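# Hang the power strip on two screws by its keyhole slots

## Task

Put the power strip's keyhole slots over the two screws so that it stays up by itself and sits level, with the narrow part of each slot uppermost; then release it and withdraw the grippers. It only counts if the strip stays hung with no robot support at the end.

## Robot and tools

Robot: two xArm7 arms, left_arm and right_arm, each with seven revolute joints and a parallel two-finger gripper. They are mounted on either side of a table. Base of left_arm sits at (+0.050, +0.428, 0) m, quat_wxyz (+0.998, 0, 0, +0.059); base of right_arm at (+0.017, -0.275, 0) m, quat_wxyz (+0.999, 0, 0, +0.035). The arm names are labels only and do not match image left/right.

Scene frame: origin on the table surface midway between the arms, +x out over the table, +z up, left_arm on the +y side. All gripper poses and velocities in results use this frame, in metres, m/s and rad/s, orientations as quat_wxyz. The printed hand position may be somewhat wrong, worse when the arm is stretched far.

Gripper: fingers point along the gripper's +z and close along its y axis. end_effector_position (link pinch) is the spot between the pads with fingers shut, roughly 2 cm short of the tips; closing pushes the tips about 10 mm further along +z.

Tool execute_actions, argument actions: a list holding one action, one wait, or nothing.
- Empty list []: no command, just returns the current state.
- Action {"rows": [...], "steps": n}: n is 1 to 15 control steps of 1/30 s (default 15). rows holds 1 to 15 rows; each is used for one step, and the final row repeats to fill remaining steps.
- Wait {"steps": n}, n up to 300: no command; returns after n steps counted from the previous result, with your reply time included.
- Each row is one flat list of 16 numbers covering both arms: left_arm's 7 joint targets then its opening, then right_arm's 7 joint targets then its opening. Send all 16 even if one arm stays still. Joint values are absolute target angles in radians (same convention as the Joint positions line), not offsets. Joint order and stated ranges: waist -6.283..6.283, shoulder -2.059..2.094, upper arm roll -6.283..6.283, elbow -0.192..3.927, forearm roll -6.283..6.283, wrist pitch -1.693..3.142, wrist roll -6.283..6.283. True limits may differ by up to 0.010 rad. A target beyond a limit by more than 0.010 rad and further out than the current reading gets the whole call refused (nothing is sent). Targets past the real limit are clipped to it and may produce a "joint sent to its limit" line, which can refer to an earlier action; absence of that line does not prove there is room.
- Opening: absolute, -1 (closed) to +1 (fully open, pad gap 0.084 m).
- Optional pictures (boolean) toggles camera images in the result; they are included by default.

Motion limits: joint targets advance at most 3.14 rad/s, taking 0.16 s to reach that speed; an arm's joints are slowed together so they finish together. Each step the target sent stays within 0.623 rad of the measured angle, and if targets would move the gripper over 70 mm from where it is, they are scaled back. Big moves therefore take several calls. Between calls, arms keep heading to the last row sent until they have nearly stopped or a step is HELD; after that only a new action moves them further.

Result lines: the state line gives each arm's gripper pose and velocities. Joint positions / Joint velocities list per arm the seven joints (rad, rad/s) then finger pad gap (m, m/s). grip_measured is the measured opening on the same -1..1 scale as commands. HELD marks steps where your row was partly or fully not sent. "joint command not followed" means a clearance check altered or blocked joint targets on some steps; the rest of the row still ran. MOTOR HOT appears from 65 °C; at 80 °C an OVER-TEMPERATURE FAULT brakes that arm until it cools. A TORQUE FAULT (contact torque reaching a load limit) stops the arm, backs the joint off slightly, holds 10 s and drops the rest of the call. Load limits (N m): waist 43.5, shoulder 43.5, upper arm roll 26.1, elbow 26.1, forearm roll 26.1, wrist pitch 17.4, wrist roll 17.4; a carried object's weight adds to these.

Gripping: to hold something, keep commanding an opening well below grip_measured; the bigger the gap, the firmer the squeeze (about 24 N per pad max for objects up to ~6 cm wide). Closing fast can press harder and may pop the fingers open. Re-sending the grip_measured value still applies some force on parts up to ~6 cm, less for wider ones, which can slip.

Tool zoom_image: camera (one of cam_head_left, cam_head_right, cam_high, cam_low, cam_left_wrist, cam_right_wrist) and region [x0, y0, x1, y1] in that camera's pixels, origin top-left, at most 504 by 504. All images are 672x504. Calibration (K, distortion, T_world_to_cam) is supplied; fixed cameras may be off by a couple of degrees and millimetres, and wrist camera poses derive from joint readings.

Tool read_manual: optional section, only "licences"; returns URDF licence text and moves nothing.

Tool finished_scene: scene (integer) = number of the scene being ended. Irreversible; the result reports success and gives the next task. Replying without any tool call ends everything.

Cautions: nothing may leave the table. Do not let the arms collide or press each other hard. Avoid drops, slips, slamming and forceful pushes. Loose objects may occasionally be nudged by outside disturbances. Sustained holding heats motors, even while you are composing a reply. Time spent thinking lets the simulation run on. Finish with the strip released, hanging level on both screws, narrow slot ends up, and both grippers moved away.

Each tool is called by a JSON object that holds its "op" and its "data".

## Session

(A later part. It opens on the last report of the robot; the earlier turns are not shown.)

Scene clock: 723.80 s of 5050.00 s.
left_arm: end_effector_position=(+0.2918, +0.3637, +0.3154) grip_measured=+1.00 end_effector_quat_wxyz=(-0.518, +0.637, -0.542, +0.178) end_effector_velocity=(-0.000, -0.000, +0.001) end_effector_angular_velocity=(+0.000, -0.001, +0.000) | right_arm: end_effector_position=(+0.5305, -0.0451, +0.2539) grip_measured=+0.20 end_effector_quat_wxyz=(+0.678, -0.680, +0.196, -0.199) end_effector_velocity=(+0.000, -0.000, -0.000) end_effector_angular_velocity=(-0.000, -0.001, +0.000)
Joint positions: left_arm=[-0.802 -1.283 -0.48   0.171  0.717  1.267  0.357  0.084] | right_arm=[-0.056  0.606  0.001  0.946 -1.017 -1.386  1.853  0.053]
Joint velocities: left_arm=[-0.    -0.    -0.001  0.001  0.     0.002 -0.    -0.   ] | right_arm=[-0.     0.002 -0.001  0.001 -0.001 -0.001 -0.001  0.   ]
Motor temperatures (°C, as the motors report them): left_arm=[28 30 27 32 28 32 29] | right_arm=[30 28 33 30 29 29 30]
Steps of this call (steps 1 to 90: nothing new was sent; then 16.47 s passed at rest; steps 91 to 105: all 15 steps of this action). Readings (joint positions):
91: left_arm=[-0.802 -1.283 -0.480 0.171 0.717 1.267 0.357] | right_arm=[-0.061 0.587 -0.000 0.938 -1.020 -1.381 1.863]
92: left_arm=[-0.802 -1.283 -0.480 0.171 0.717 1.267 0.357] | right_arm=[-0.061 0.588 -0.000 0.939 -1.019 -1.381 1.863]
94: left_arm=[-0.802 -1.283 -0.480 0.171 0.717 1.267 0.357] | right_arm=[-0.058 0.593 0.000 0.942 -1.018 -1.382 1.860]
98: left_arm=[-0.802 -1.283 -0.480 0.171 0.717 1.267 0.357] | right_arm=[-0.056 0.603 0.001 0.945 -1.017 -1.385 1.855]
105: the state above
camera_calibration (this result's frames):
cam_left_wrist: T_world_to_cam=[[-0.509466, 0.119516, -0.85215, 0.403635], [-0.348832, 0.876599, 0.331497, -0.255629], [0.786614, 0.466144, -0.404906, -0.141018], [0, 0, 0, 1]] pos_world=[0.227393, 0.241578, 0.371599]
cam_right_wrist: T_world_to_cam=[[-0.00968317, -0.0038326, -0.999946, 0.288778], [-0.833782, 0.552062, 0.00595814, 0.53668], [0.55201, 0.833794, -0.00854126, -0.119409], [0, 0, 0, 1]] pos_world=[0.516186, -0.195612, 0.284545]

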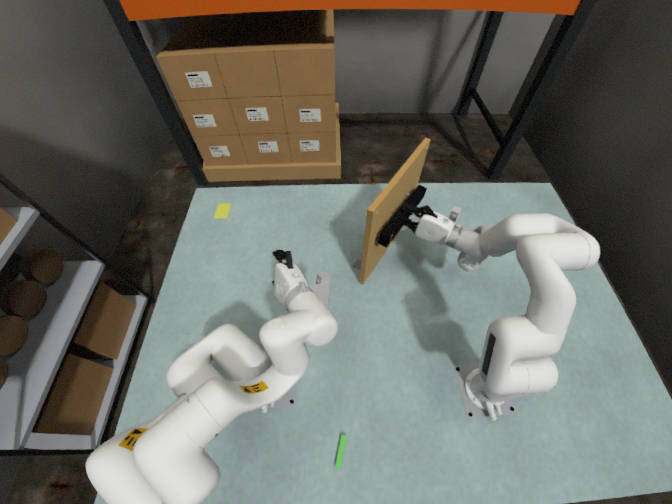

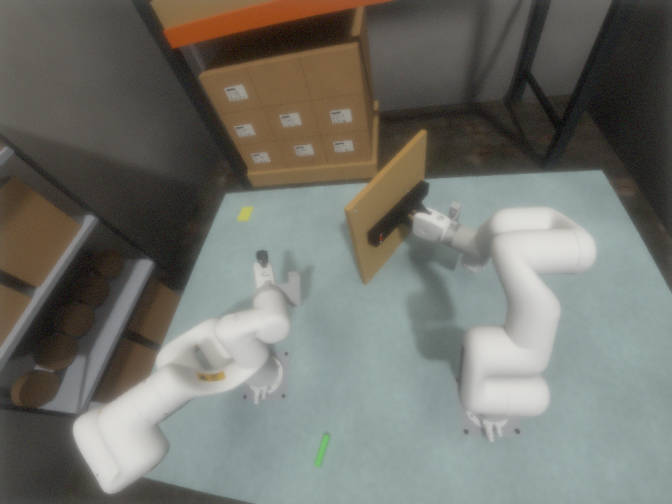

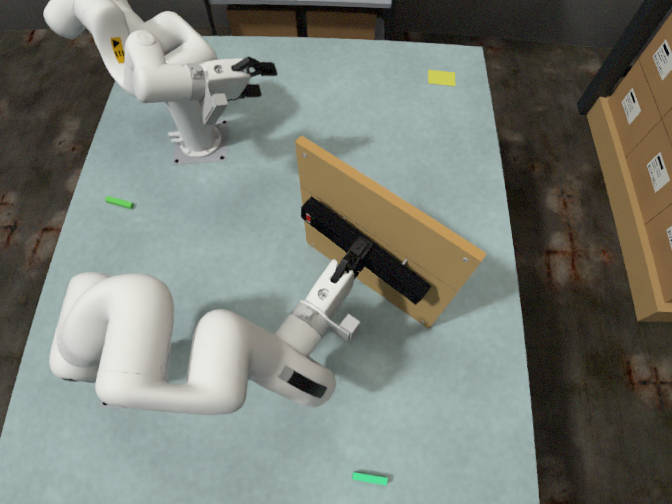

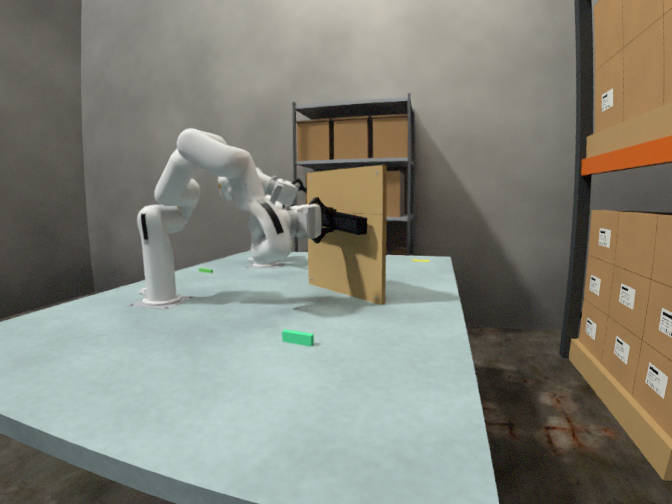

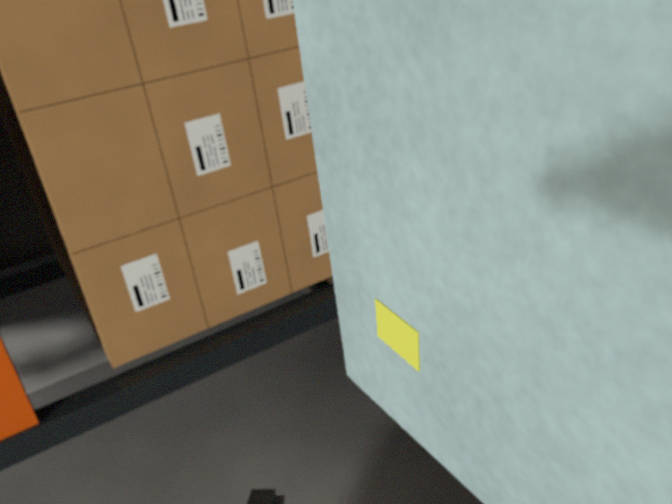

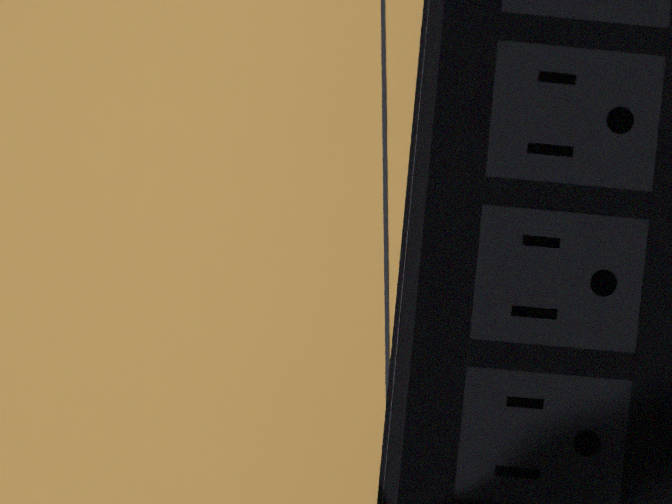

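{"op": "execute_actions", "data": {"actions": [{"rows":[[-0.802,-1.283,-0.48,0.171,0.717,1.267,0.357,1,-0.060,0.588,0,0.940,-1.021,-1.380,1.864,-0.9],[-0.802,-1.283,-0.48,0.171,0.717,1.267,0.357,1,-0.060,0.588,0,0.940,-1.021,-1.380,1.864,-0.9],[-0.802,-1.283,-0.48,0.171,0.717,1.267,0.357,1,-0.060,0.588,0,0.940,-1.021,-1.380,1.864,-0.9],[-0.802,-1.283,-0.48,0.171,0.717,1.267,0.357,1,-0.062,0.575,0,0.938,-1.022,-1.375,1.872,-0.9],[-0.802,-1.283,-0.48,0.171,0.717,1.267,0.357,1,-0.062,0.575,0,0.938,-1.022,-1.375,1.872,-0.9],[-0.802,-1.283,-0.48,0.171,0.717,1.267,0.357,1,-0.062,0.575,0,0.938,-1.022,-1.375,1.872,-0.9],[-0.802,-1.283,-0.48,0.171,0.717,1.267,0.357,1,-0.064,0.563,0,0.935,-1.023,-1.370,1.880,-0.9]],"steps":15}]}}

{"op": "zoom_image", "data": {"camera": "cam_high", "region": [290,180,440,300]}}

Scene clock: 737.03 s of 5050.00 s.
left_arm: end_effector_position=(+0.2918, +0.3637, +0.3154) grip_measured=+1.00 end_effector_quat_wxyz=(-0.518, +0.637, -0.542, +0.178) end_effector_velocity=(-0.000, +0.000, -0.000) end_effector_angular_velocity=(-0.000, +0.001, -0.000) | right_arm: end_effector_position=(+0.5297, -0.0467, +0.2663) grip_measured=+0.14 end_effector_quat_wxyz=(+0.677, -0.680, +0.198, -0.200) end_effector_velocity=(+0.005, -0.006, +0.012) end_effector_angular_velocity=(+0.013, -0.015, -0.016)
Joint positions: left_arm=[-0.802 -1.283 -0.48   0.171  0.717  1.267  0.357  0.084] | right_arm=[-0.062  0.565  0.002  0.934 -1.025 -1.369  1.879  0.05 ]
Joint velocities: left_arm=[-0.001 -0.     0.001 -0.001 -0.     0.001 -0.    -0.   ] | right_arm=[-0.007 -0.015 -0.003  0.006  0.009 -0.006  0.011  0.   ]
Motor temperatures (°C, as the motors report them): left_arm=[28 30 27 32 28 32 29] | right_arm=[30 28 32 30 28 29 30]
Steps of this call (steps 1 to 15: the robot went on to your last target; steps 16 to 90: nothing new was sent; then 9.73 s passed at rest; steps 91 to 105: all 15 steps of this action). Readings (joint positions):
91: left_arm=[-0.802 -1.283 -0.480 0.171 0.717 1.267 0.357] | right_arm=[-0.057 0.606 0.000 0.946 -1.018 -1.385 1.854]
92: left_arm=[-0.802 -1.283 -0.480 0.171 0.717 1.267 0.357] | right_arm=[-0.057 0.604 0.000 0.944 -1.019 -1.384 1.856]
94: left_arm=[-0.802 -1.283 -0.480 0.171 0.717 1.267 0.357] | right_arm=[-0.058 0.597 -0.001 0.940 -1.021 -1.379 1.860]
98: left_arm=[-0.802 -1.283 -0.480 0.171 0.717 1.267 0.357] | right_arm=[-0.060 0.580 0.001 0.935 -1.024 -1.371 1.870]
105: the state above
camera_calibration (this result's frames):
cam_left_wrist: T_world_to_cam=[[-0.509466, 0.119516, -0.85215, 0.403635], [-0.348832, 0.876599, 0.331497, -0.255629], [0.786614, 0.466144, -0.404906, -0.141018], [0, 0, 0, 1]] pos_world=[0.227393, 0.241578, 0.371599]
cam_right_wrist: T_world_to_cam=[[-0.0121482, -0.00527458, -0.999912, 0.302475], [-0.831465, 0.555531, 0.00717127, 0.535416], [0.555444, 0.831479, -0.0111343, -0.118703], [0, 0, 0, 1]] pos_world=[0.514787, -0.197146, 0.297287]

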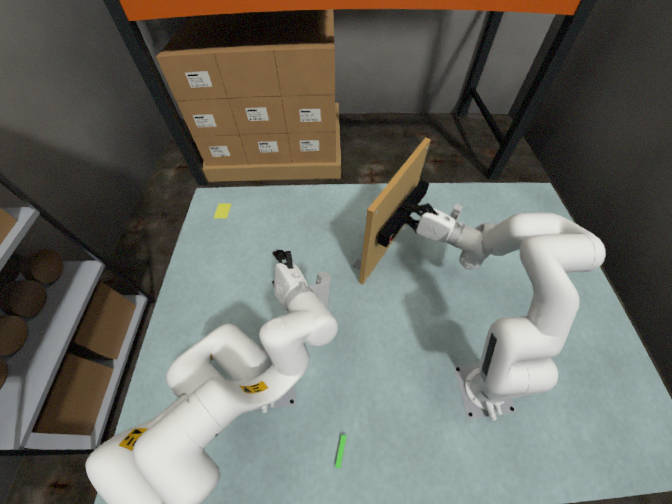

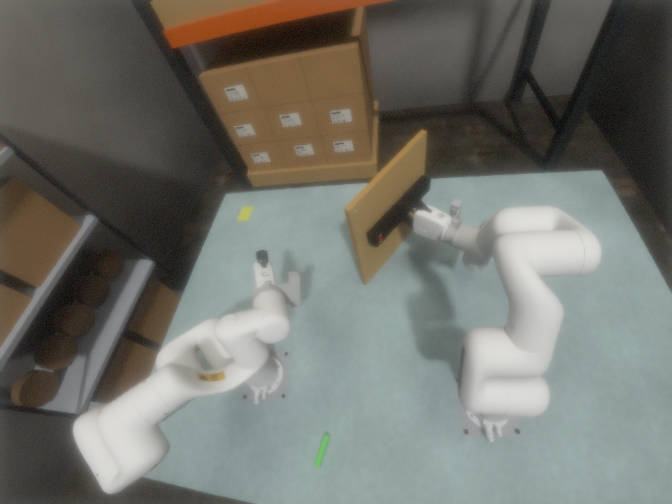

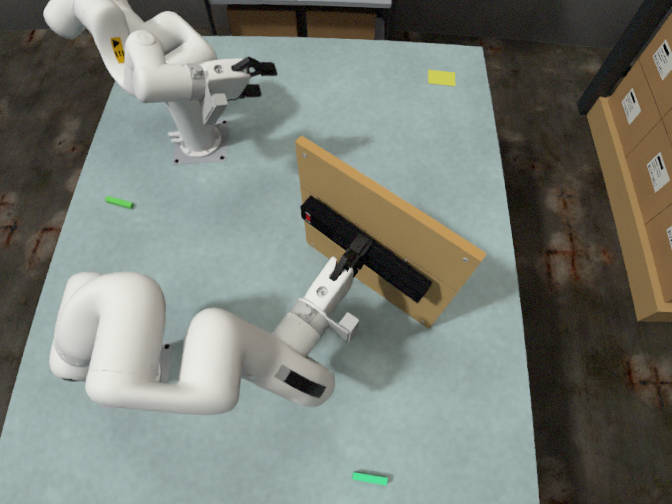

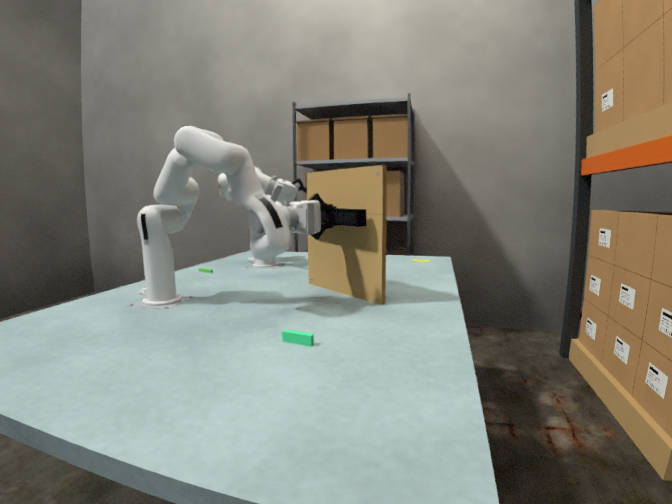

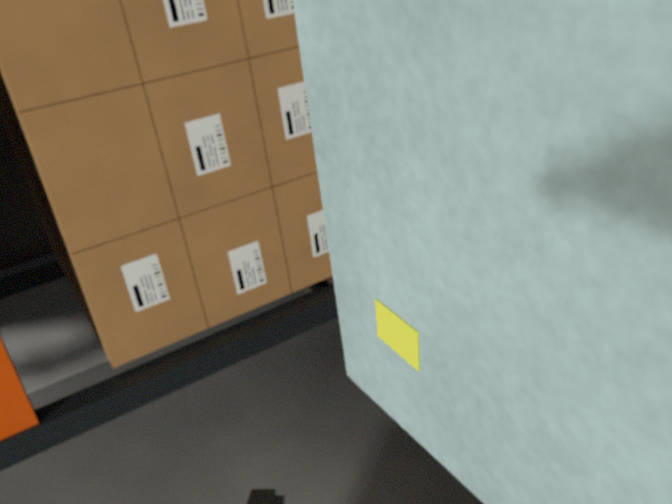

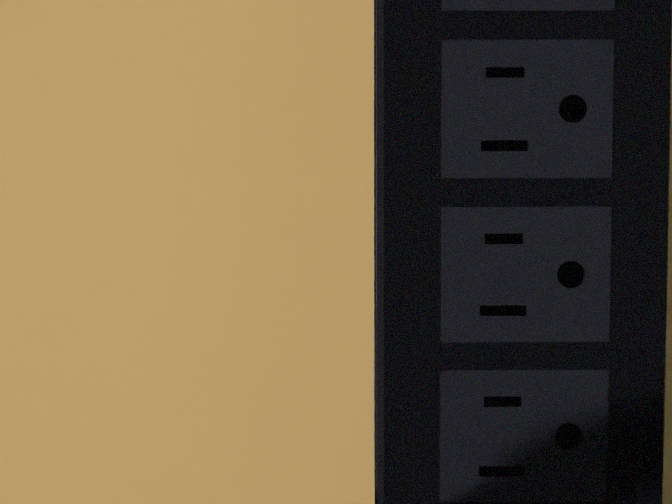

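Region (290, 180, 440, 300) of cam_high's 672x504 image, scaled by 3.360, with more detail than that image has; it fills the top 403 rows of this view, and the rest is white.

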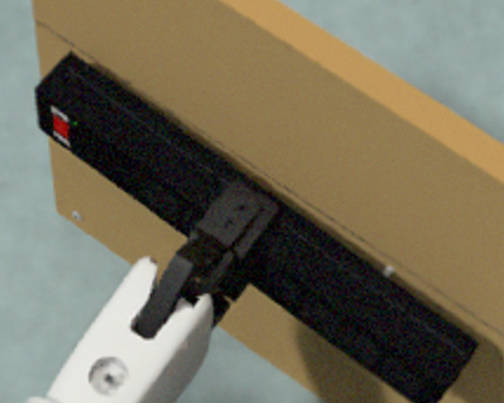

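{"op": "execute_actions", "data": {"actions": [{"rows":[[-0.802,-1.283,-0.48,0.171,0.717,1.267,0.357,1,-0.070,0.569,0,0.947,-1.045,-1.373,1.890,-0.9],[-0.802,-1.283,-0.48,0.171,0.717,1.267,0.357,1,-0.070,0.569,0,0.947,-1.045,-1.373,1.890,-0.9],[-0.802,-1.283,-0.48,0.171,0.717,1.267,0.357,1,-0.076,0.574,0,0.959,-1.066,-1.376,1.900,-0.9],[-0.802,-1.283,-0.48,0.171,0.717,1.267,0.357,1,-0.076,0.574,0,0.959,-1.066,-1.376,1.900,-0.9],[-0.802,-1.283,-0.48,0.171,0.717,1.267,0.357,1,-0.076,0.574,0,0.959,-1.066,-1.376,1.900,-0.9],[-0.802,-1.283,-0.48,0.171,0.717,1.267,0.357,1,-0.076,0.574,0,0.959,-1.066,-1.376,1.900,-0.9],[-0.802,-1.283,-0.48,0.171,0.717,1.267,0.357,1,-0.076,0.568,0,0.958,-1.066,-1.3735,1.904,-0.9],[-0.802,-1.283,-0.48,0.171,0.717,1.267,0.357,1,-0.076,0.568,0,0.958,-1.066,-1.3735,1.904,-0.9],[-0.802,-1.283,-0.48,0.171,0.717,1.267,0.357,1,-0.076,0.568,0,0.958,-1.066,-1.3735,1.904,-0.9],[-0.802,-1.283,-0.48,0.171,0.717,1.267,0.357,1,-0.076,0.562,0,0.957,-1.066,-1.371,1.908,-0.9]],"steps":15}]}}

{"op": "zoom_image", "data": {"camera": "cam_high", "region": [290,180,440,300]}}

Scene clock: 747.97 s of 5050.00 s.
left_arm: end_effector_position=(+0.2918, +0.3637, +0.3154) grip_measured=+1.00 end_effector_quat_wxyz=(-0.518, +0.637, -0.542, +0.178) end_effector_velocity=(+0.000, +0.001, -0.000) end_effector_angular_velocity=(+0.000, +0.001, +0.002) | right_arm: end_effector_position=(+0.5293, -0.0490, +0.2719) grip_measured=+0.14 end_effector_quat_wxyz=(+0.680, -0.682, +0.188, -0.193) end_effector_velocity=(-0.000, -0.000, +0.004) end_effector_angular_velocity=(-0.001, +0.003, -0.000)
Joint positions: left_arm=[-0.802 -1.283 -0.48   0.171  0.717  1.267  0.357  0.084] | right_arm=[-0.076  0.563  0.     0.957 -1.065 -1.372  1.907  0.05 ]
Joint velocities: left_arm=[ 0.001  0.     0.001 -0.    -0.     0.001 -0.    -0.   ] | right_arm=[-0.001 -0.012 -0.001 -0.001 -0.004  0.007  0.013 -0.   ]
Motor temperatures (°C, as the motors report them): left_arm=[28 30 27 32 28 32 29] | right_arm=[30 28 32 30 28 29 30]
Steps of this call (steps 1 to 15: the robot went on to your last target; steps 16 to 90: nothing new was sent; then 7.43 s passed at rest; steps 91 to 105: all 15 steps of this action). Readings (joint positions):
91: left_arm=[-0.802 -1.283 -0.480 0.171 0.717 1.267 0.357] | right_arm=[-0.064 0.563 0.000 0.935 -1.023 -1.370 1.880]
92: left_arm=[-0.802 -1.283 -0.480 0.171 0.717 1.267 0.357] | right_arm=[-0.065 0.564 0.000 0.937 -1.027 -1.370 1.882]
94: left_arm=[-0.802 -1.283 -0.480 0.171 0.717 1.267 0.357] | right_arm=[-0.068 0.567 0.000 0.944 -1.040 -1.372 1.888]
98: left_arm=[-0.802 -1.283 -0.480 0.171 0.717 1.267 0.357] | right_arm=[-0.075 0.572 -0.001 0.956 -1.060 -1.375 1.898]
105: the state above
camera_calibration (this result's frames):
cam_left_wrist: T_world_to_cam=[[-0.509466, 0.119516, -0.85215, 0.403635], [-0.348832, 0.876599, 0.331497, -0.255629], [0.786614, 0.466144, -0.404907, -0.141018], [0, 0, 0, 1]] pos_world=[0.227393, 0.241578, 0.371599]
cam_right_wrist: T_world_to_cam=[[-0.00844021, -0.00487024, -0.999953, 0.306093], [-0.844498, 0.535539, 0.00451976, 0.542994], [0.535492, 0.844496, -0.00863297, -0.106001], [0, 0, 0, 1]] pos_world=[0.517904, -0.199786, 0.302709]

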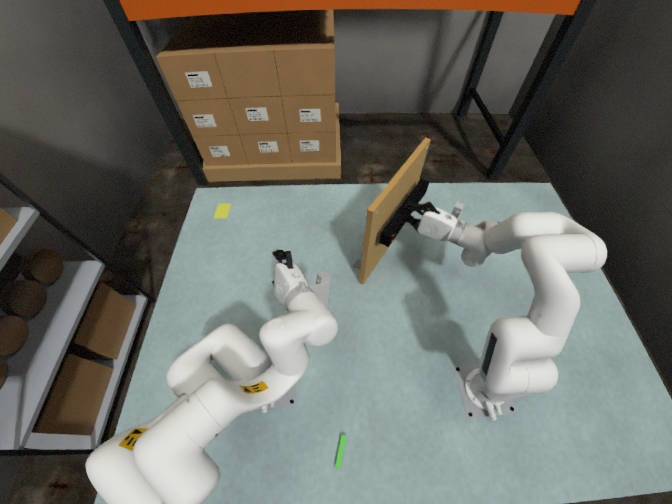

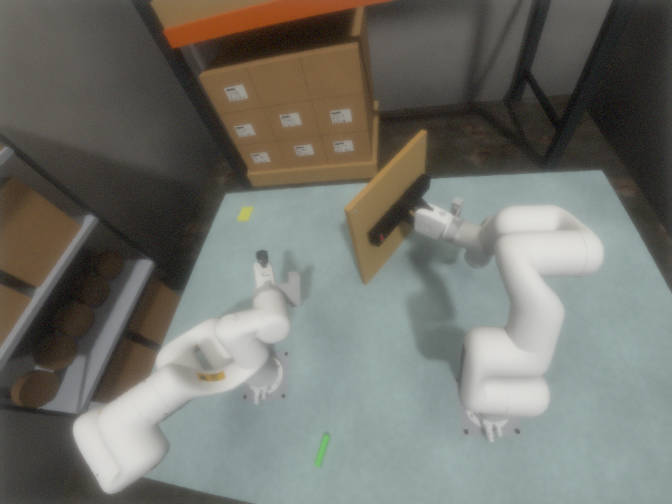

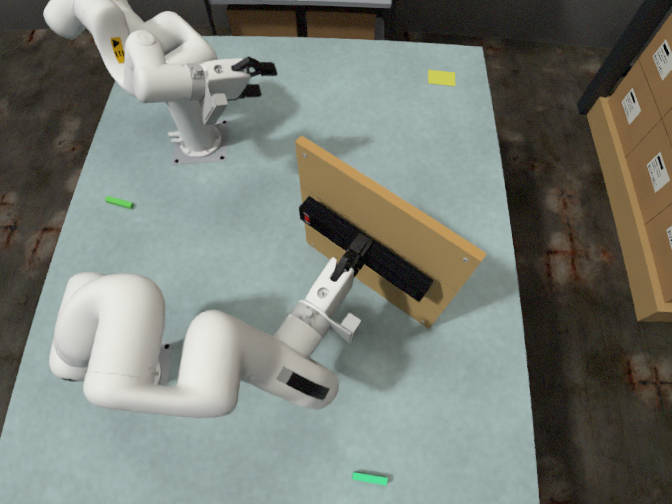

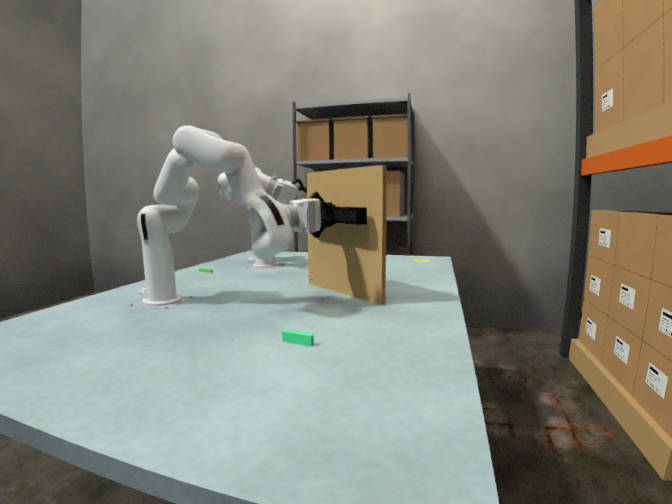

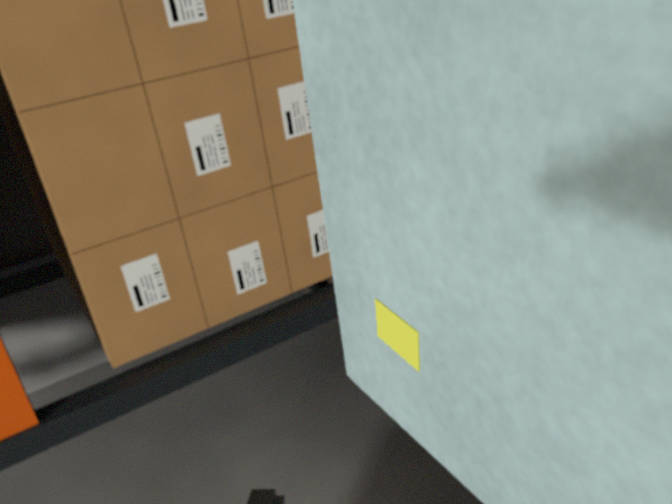

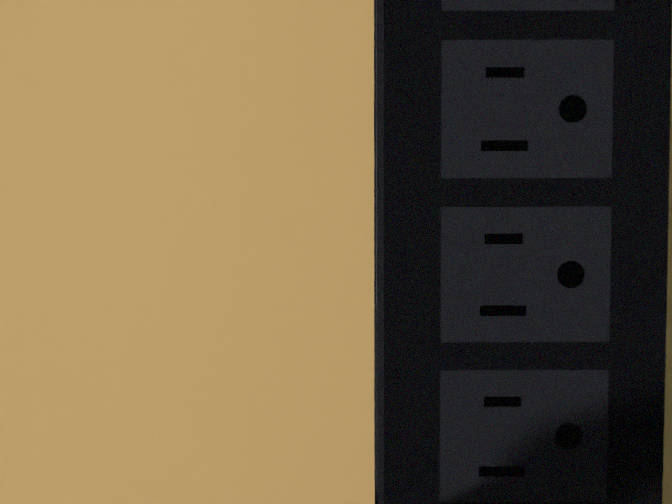

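Region (290, 180, 440, 300) of cam_high's 672x504 image, scaled by 3.360, with more detail than that image has; it fills the top 403 rows of this view, and the rest is white.

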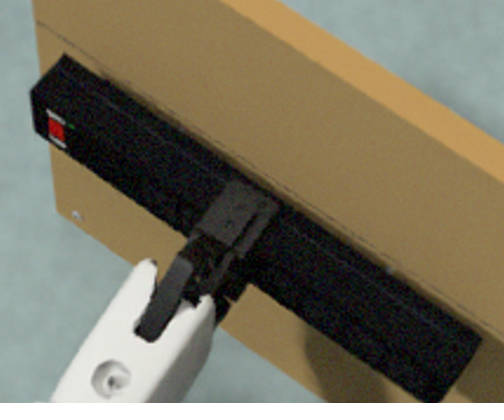

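{"op": "execute_actions", "data": {"actions": [{"rows":[[-0.802,-1.283,-0.48,0.171,0.717,1.267,0.357,1,-0.069,0.565,0,0.963,-1.060,-1.368,1.909,-0.9],[-0.802,-1.283,-0.48,0.171,0.717,1.267,0.357,1,-0.069,0.565,0,0.963,-1.060,-1.368,1.909,-0.9],[-0.802,-1.283,-0.48,0.171,0.717,1.267,0.357,1,-0.069,0.565,0,0.963,-1.060,-1.368,1.909,-0.9],[-0.802,-1.283,-0.48,0.171,0.717,1.267,0.357,1,-0.062,0.568,0,0.969,-1.053,-1.364,1.911,-0.9],[-0.802,-1.283,-0.48,0.171,0.717,1.267,0.357,1,-0.062,0.568,0,0.969,-1.053,-1.364,1.911,-0.9],[-0.802,-1.283,-0.48,0.171,0.717,1.267,0.357,1,-0.062,0.568,0,0.969,-1.053,-1.364,1.911,-0.9],[-0.802,-1.283,-0.48,0.171,0.717,1.267,0.357,1,-0.062,0.568,0,0.969,-1.053,-1.364,1.911,-0.9],[-0.802,-1.283,-0.48,0.171,0.717,1.267,0.357,1,-0.055,0.571,0,0.975,-1.047,-1.361,1.912,-0.9]],"steps":15}]}}

{"op": "zoom_image", "data": {"camera": "cam_high", "region": [290,180,440,300]}}

Scene clock: 760.57 s of 5050.00 s.
left_arm: end_effector_position=(+0.2918, +0.3637, +0.3154) grip_measured=+1.00 end_effector_quat_wxyz=(-0.518, +0.637, -0.542, +0.178) end_effector_velocity=(+0.000, -0.000, -0.000) end_effector_angular_velocity=(+0.001, +0.000, -0.000) | right_arm: end_effector_position=(+0.5339, -0.0427, +0.2720) grip_measured=+0.14 end_effector_quat_wxyz=(+0.680, -0.681, +0.190, -0.194) end_effector_velocity=(+0.004, +0.007, -0.000) end_effector_angular_velocity=(-0.006, -0.002, -0.000)
Joint positions: left_arm=[-0.802 -1.283 -0.48   0.171  0.717  1.267  0.357  0.084] | right_arm=[-0.057  0.571 -0.002  0.973 -1.048 -1.362  1.912  0.05 ]
Joint velocities: left_arm=[-0.     0.001 -0.    -0.     0.    -0.     0.     0.   ] | right_arm=[ 0.011  0.005  0.005  0.014  0.011  0.016 -0.     0.   ]
Motor temperatures (°C, as the motors report them): left_arm=[28 30 27 32 28 32 29] | right_arm=[30 28 32 30 28 29 30]
Steps of this call (steps 1 to 15: the robot went on to your last target; steps 16 to 90: nothing new was sent; then 9.10 s passed at rest; steps 91 to 105: all 15 steps of this action). Readings (joint positions):
91: left_arm=[-0.802 -1.283 -0.480 0.171 0.717 1.267 0.357] | right_arm=[-0.076 0.562 -0.000 0.957 -1.066 -1.371 1.908]
92: left_arm=[-0.802 -1.283 -0.480 0.171 0.717 1.267 0.357] | right_arm=[-0.075 0.563 -0.000 0.958 -1.065 -1.370 1.908]
94: left_arm=[-0.802 -1.283 -0.480 0.171 0.717 1.267 0.357] | right_arm=[-0.072 0.564 -0.000 0.961 -1.062 -1.369 1.909]
98: left_arm=[-0.802 -1.283 -0.480 0.171 0.717 1.267 0.357] | right_arm=[-0.065 0.567 -0.002 0.965 -1.056 -1.368 1.911]
105: the state above
camera_calibration (this result's frames):
cam_left_wrist: T_world_to_cam=[[-0.509466, 0.119516, -0.85215, 0.403635], [-0.348832, 0.876599, 0.331497, -0.255629], [0.786614, 0.466144, -0.404906, -0.141018], [0, 0, 0, 1]] pos_world=[0.227393, 0.241578, 0.371599]
cam_right_wrist: T_world_to_cam=[[-0.00936246, -0.0037873, -0.999949, 0.306774], [-0.842725, 0.538313, 0.00585153, 0.54226], [0.538263, 0.842737, -0.00823158, -0.115472], [0, 0, 0, 1]] pos_world=[0.522002, -0.193431, 0.302635]

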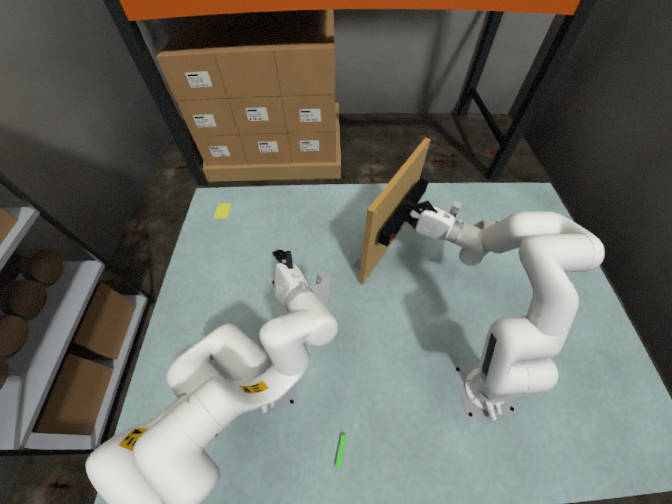

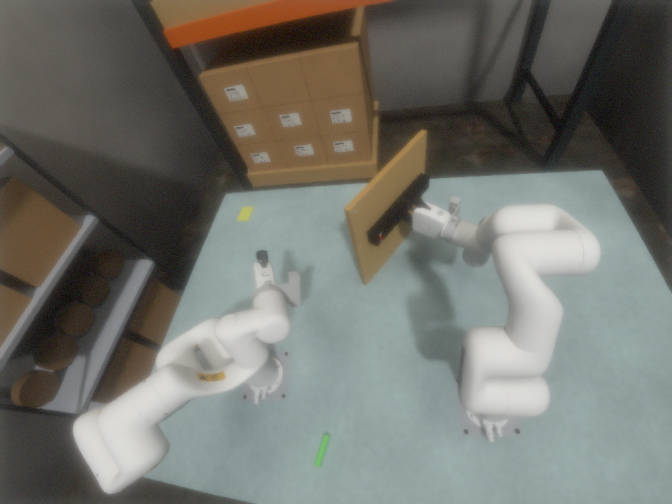

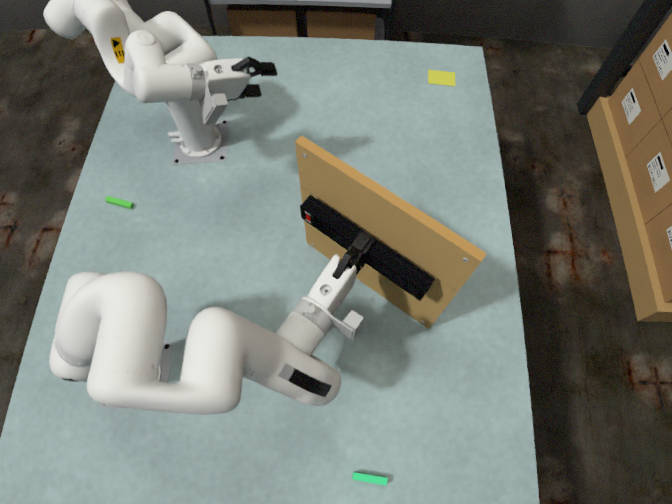

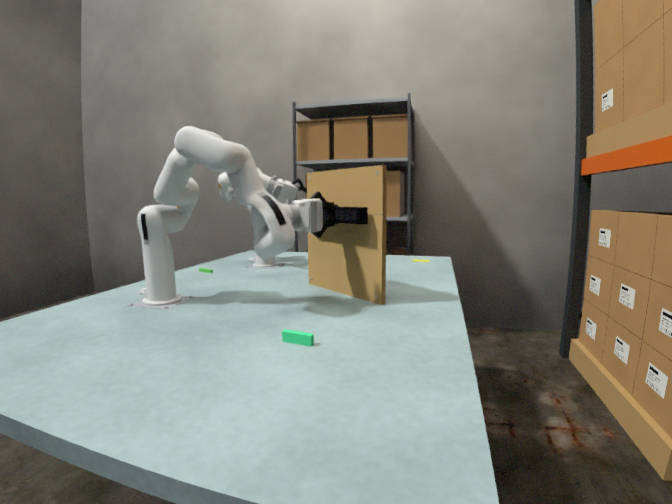

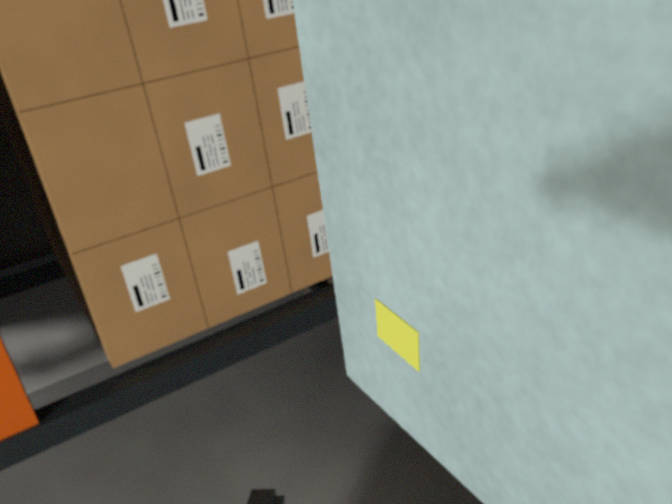

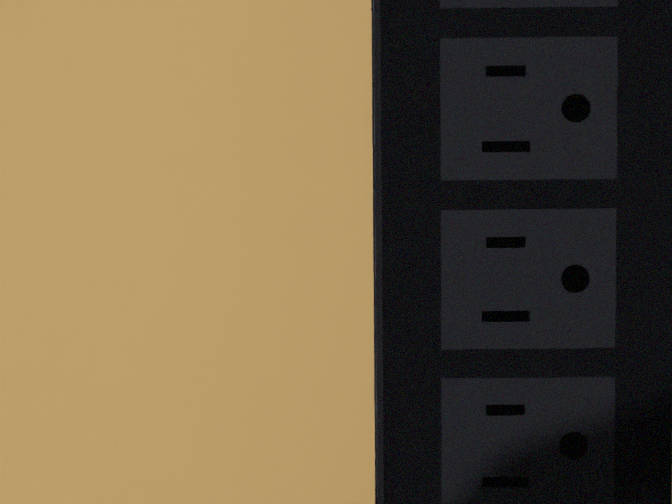

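Region (290, 180, 440, 300) of cam_high's 672x504 image, scaled by 3.360, with more detail than that image has; it fills the top 403 rows of this view, and the rest is white.

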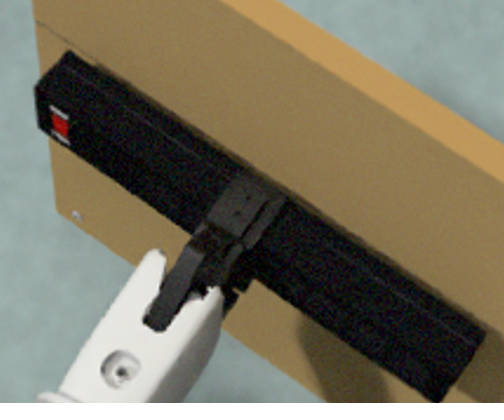

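{"op": "execute_actions", "data": {"actions": [{"rows":[[-0.802,-1.283,-0.48,0.171,0.717,1.267,0.357,1,-0.056,0.577,0,0.974,-1.048,-1.3635,1.908,-0.9],[-0.802,-1.283,-0.48,0.171,0.717,1.267,0.357,1,-0.056,0.577,0,0.974,-1.048,-1.3635,1.908,-0.9],[-0.802,-1.283,-0.48,0.171,0.717,1.267,0.357,1,-0.056,0.577,0,0.974,-1.048,-1.3635,1.908,-0.9],[-0.802,-1.283,-0.48,0.171,0.717,1.267,0.357,1,-0.056,0.583,0,0.975,-1.048,-1.366,1.904,-0.9],[-0.802,-1.283,-0.48,0.171,0.717,1.267,0.357,1,-0.056,0.583,0,0.975,-1.048,-1.366,1.904,-0.9],[-0.802,-1.283,-0.48,0.171,0.717,1.267,0.357,1,-0.056,0.583,0,0.975,-1.048,-1.366,1.904,-0.9],[-0.802,-1.283,-0.48,0.171,0.717,1.267,0.357,1,-0.056,0.589,0,0.976,-1.048,-1.368,1.900,-0.9],[-0.802,-1.283,-0.48,0.171,0.717,1.267,0.357,1,-0.056,0.589,0,0.976,-1.048,-1.368,1.900,-0.9],[-0.802,-1.283,-0.48,0.171,0.717,1.267,0.357,1,-0.056,0.589,0,0.976,-1.048,-1.368,1.900,-0.9],[-0.802,-1.283,-0.48,0.171,0.717,1.267,0.357,1,-0.056,0.595,0,0.977,-1.048,-1.3705,1.896,-0.9],[-0.802,-1.283,-0.48,0.171,0.717,1.267,0.357,1,-0.056,0.595,0,0.977,-1.048,-1.3705,1.896,-0.9],[-0.802,-1.283,-0.48,0.171,0.717,1.267,0.357,1,-0.056,0.601,0,0.978,-1.048,-1.373,1.892,-0.9]],"steps":15}]}}

{"op": "zoom_image", "data": {"camera": "cam_high", "region": [290,180,440,300]}}

Scene clock: 774.03 s of 5050.00 s.
left_arm: end_effector_position=(+0.2918, +0.3637, +0.3154) grip_measured=+1.00 end_effector_quat_wxyz=(-0.518, +0.637, -0.542, +0.178) end_effector_velocity=(-0.000, -0.000, -0.000) end_effector_angular_velocity=(+0.000, +0.001, -0.000) | right_arm: end_effector_position=(+0.5323, -0.0399, +0.2618) grip_measured=+0.14 end_effector_quat_wxyz=(+0.680, -0.682, +0.188, -0.190) end_effector_velocity=(-0.000, -0.001, -0.028) end_effector_angular_velocity=(-0.012, +0.029, +0.000)
Joint positions: left_arm=[-0.802 -1.283 -0.48   0.171  0.717  1.267  0.357  0.084] | right_arm=[-0.055  0.598  0.001  0.977 -1.048 -1.371  1.894  0.05 ]
Joint velocities: left_arm=[-0.001  0.001  0.    -0.    -0.    -0.    -0.     0.   ] | right_arm=[ 0.001  0.056 -0.003  0.001  0.    -0.005 -0.028  0.   ]
Motor temperatures (°C, as the motors report them): left_arm=[28 30 27 32 28 32 29] | right_arm=[30 28 32 31 28 29 30]
Steps of this call (steps 1 to 15: the robot went on to your last target; steps 16 to 90: nothing new was sent; then 9.97 s passed at rest; steps 91 to 105: all 15 steps of this action). Readings (joint positions):
91: left_arm=[-0.802 -1.283 -0.480 0.171 0.717 1.267 0.357] | right_arm=[-0.055 0.571 0.000 0.975 -1.047 -1.361 1.912]
92: left_arm=[-0.802 -1.283 -0.480 0.171 0.717 1.267 0.357] | right_arm=[-0.055 0.572 0.000 0.975 -1.047 -1.362 1.911]
94: left_arm=[-0.802 -1.283 -0.480 0.171 0.717 1.267 0.357] | right_arm=[-0.055 0.574 0.001 0.976 -1.047 -1.364 1.910]
98: left_arm=[-0.802 -1.283 -0.480 0.171 0.717 1.267 0.357] | right_arm=[-0.055 0.581 0.002 0.976 -1.048 -1.368 1.904]
105: the state above
camera_calibration (this result's frames):
cam_left_wrist: T_world_to_cam=[[-0.509466, 0.119516, -0.85215, 0.403635], [-0.348832, 0.876599, 0.331497, -0.255629], [0.786614, 0.466144, -0.404906, -0.141018], [0, 0, 0, 1]] pos_world=[0.227393, 0.241578, 0.371599]
cam_right_wrist: T_world_to_cam=[[-0.0126271, -0.00461396, -0.99991, 0.29828], [-0.847525, 0.530691, 0.00825395, 0.541198], [0.530604, 0.847553, -0.0106115, -0.112144], [0, 0, 0, 1]] pos_world=[0.521949, -0.190784, 0.292596]

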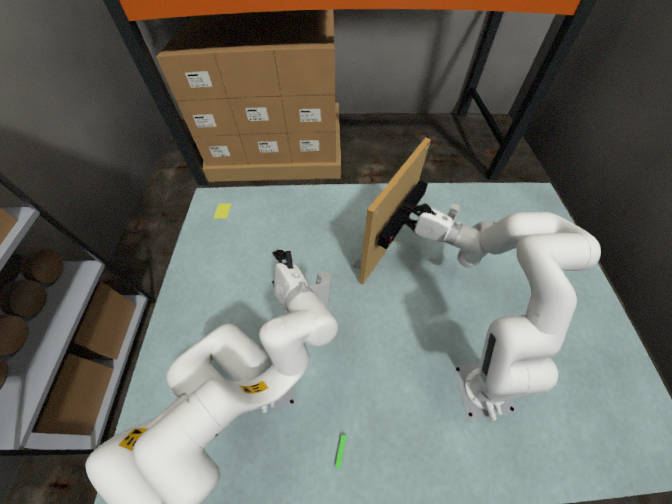

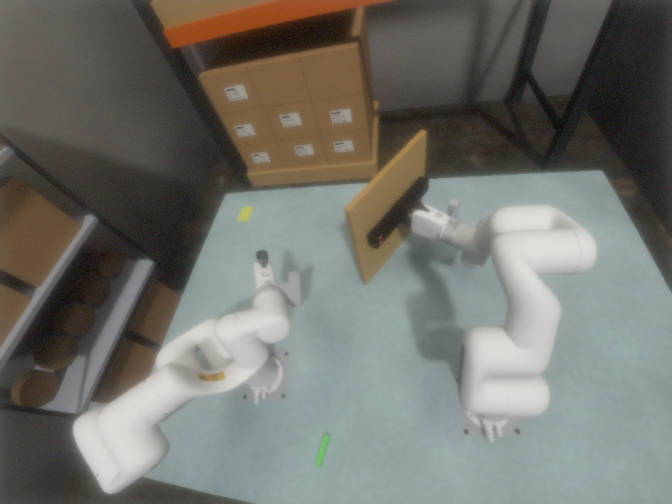

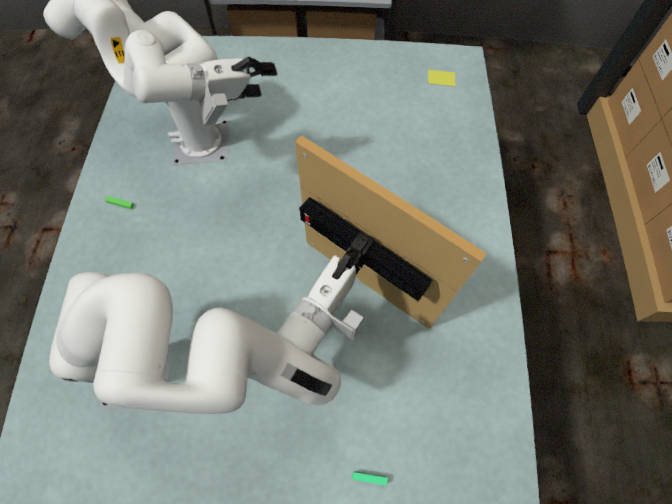

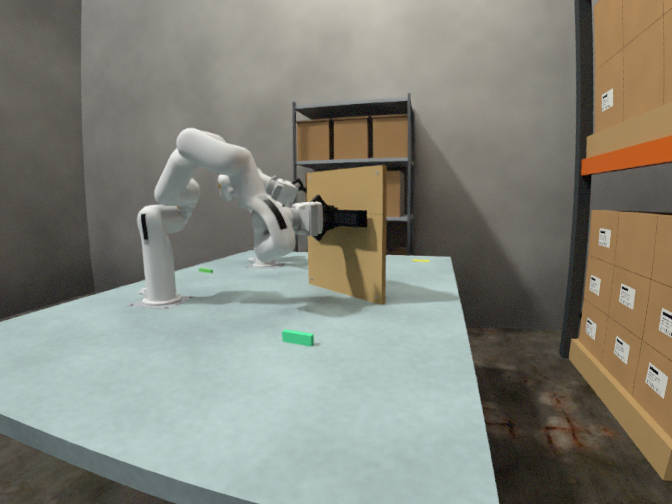

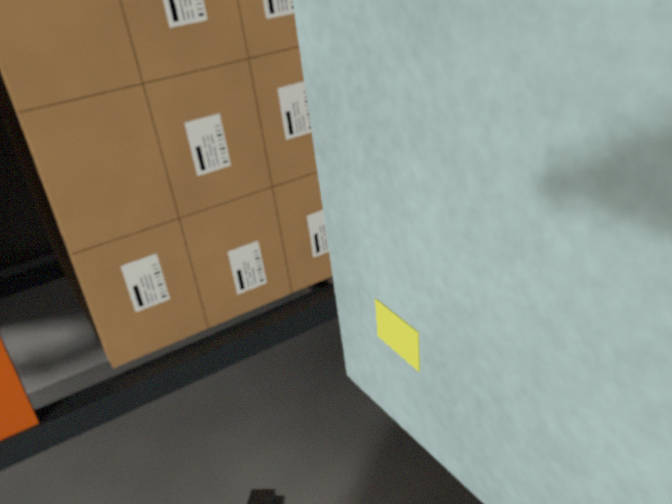

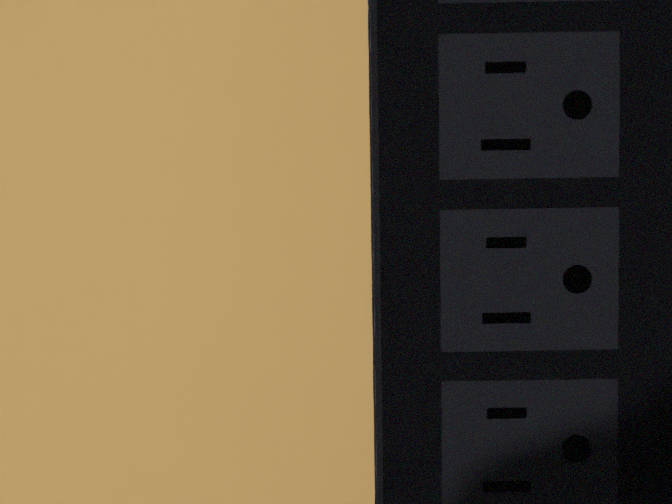

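Region (290, 180, 440, 300) of cam_high's 672x504 image, scaled by 3.360, with more detail than that image has; it fills the top 403 rows of this view, and the rest is white.

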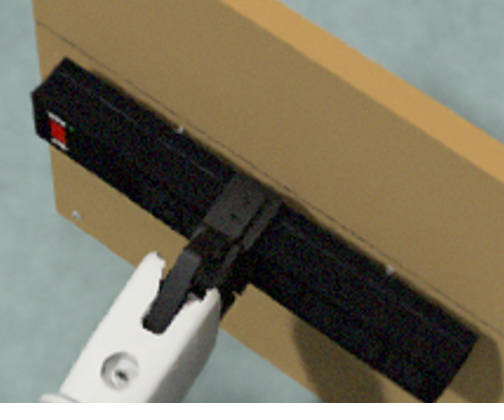

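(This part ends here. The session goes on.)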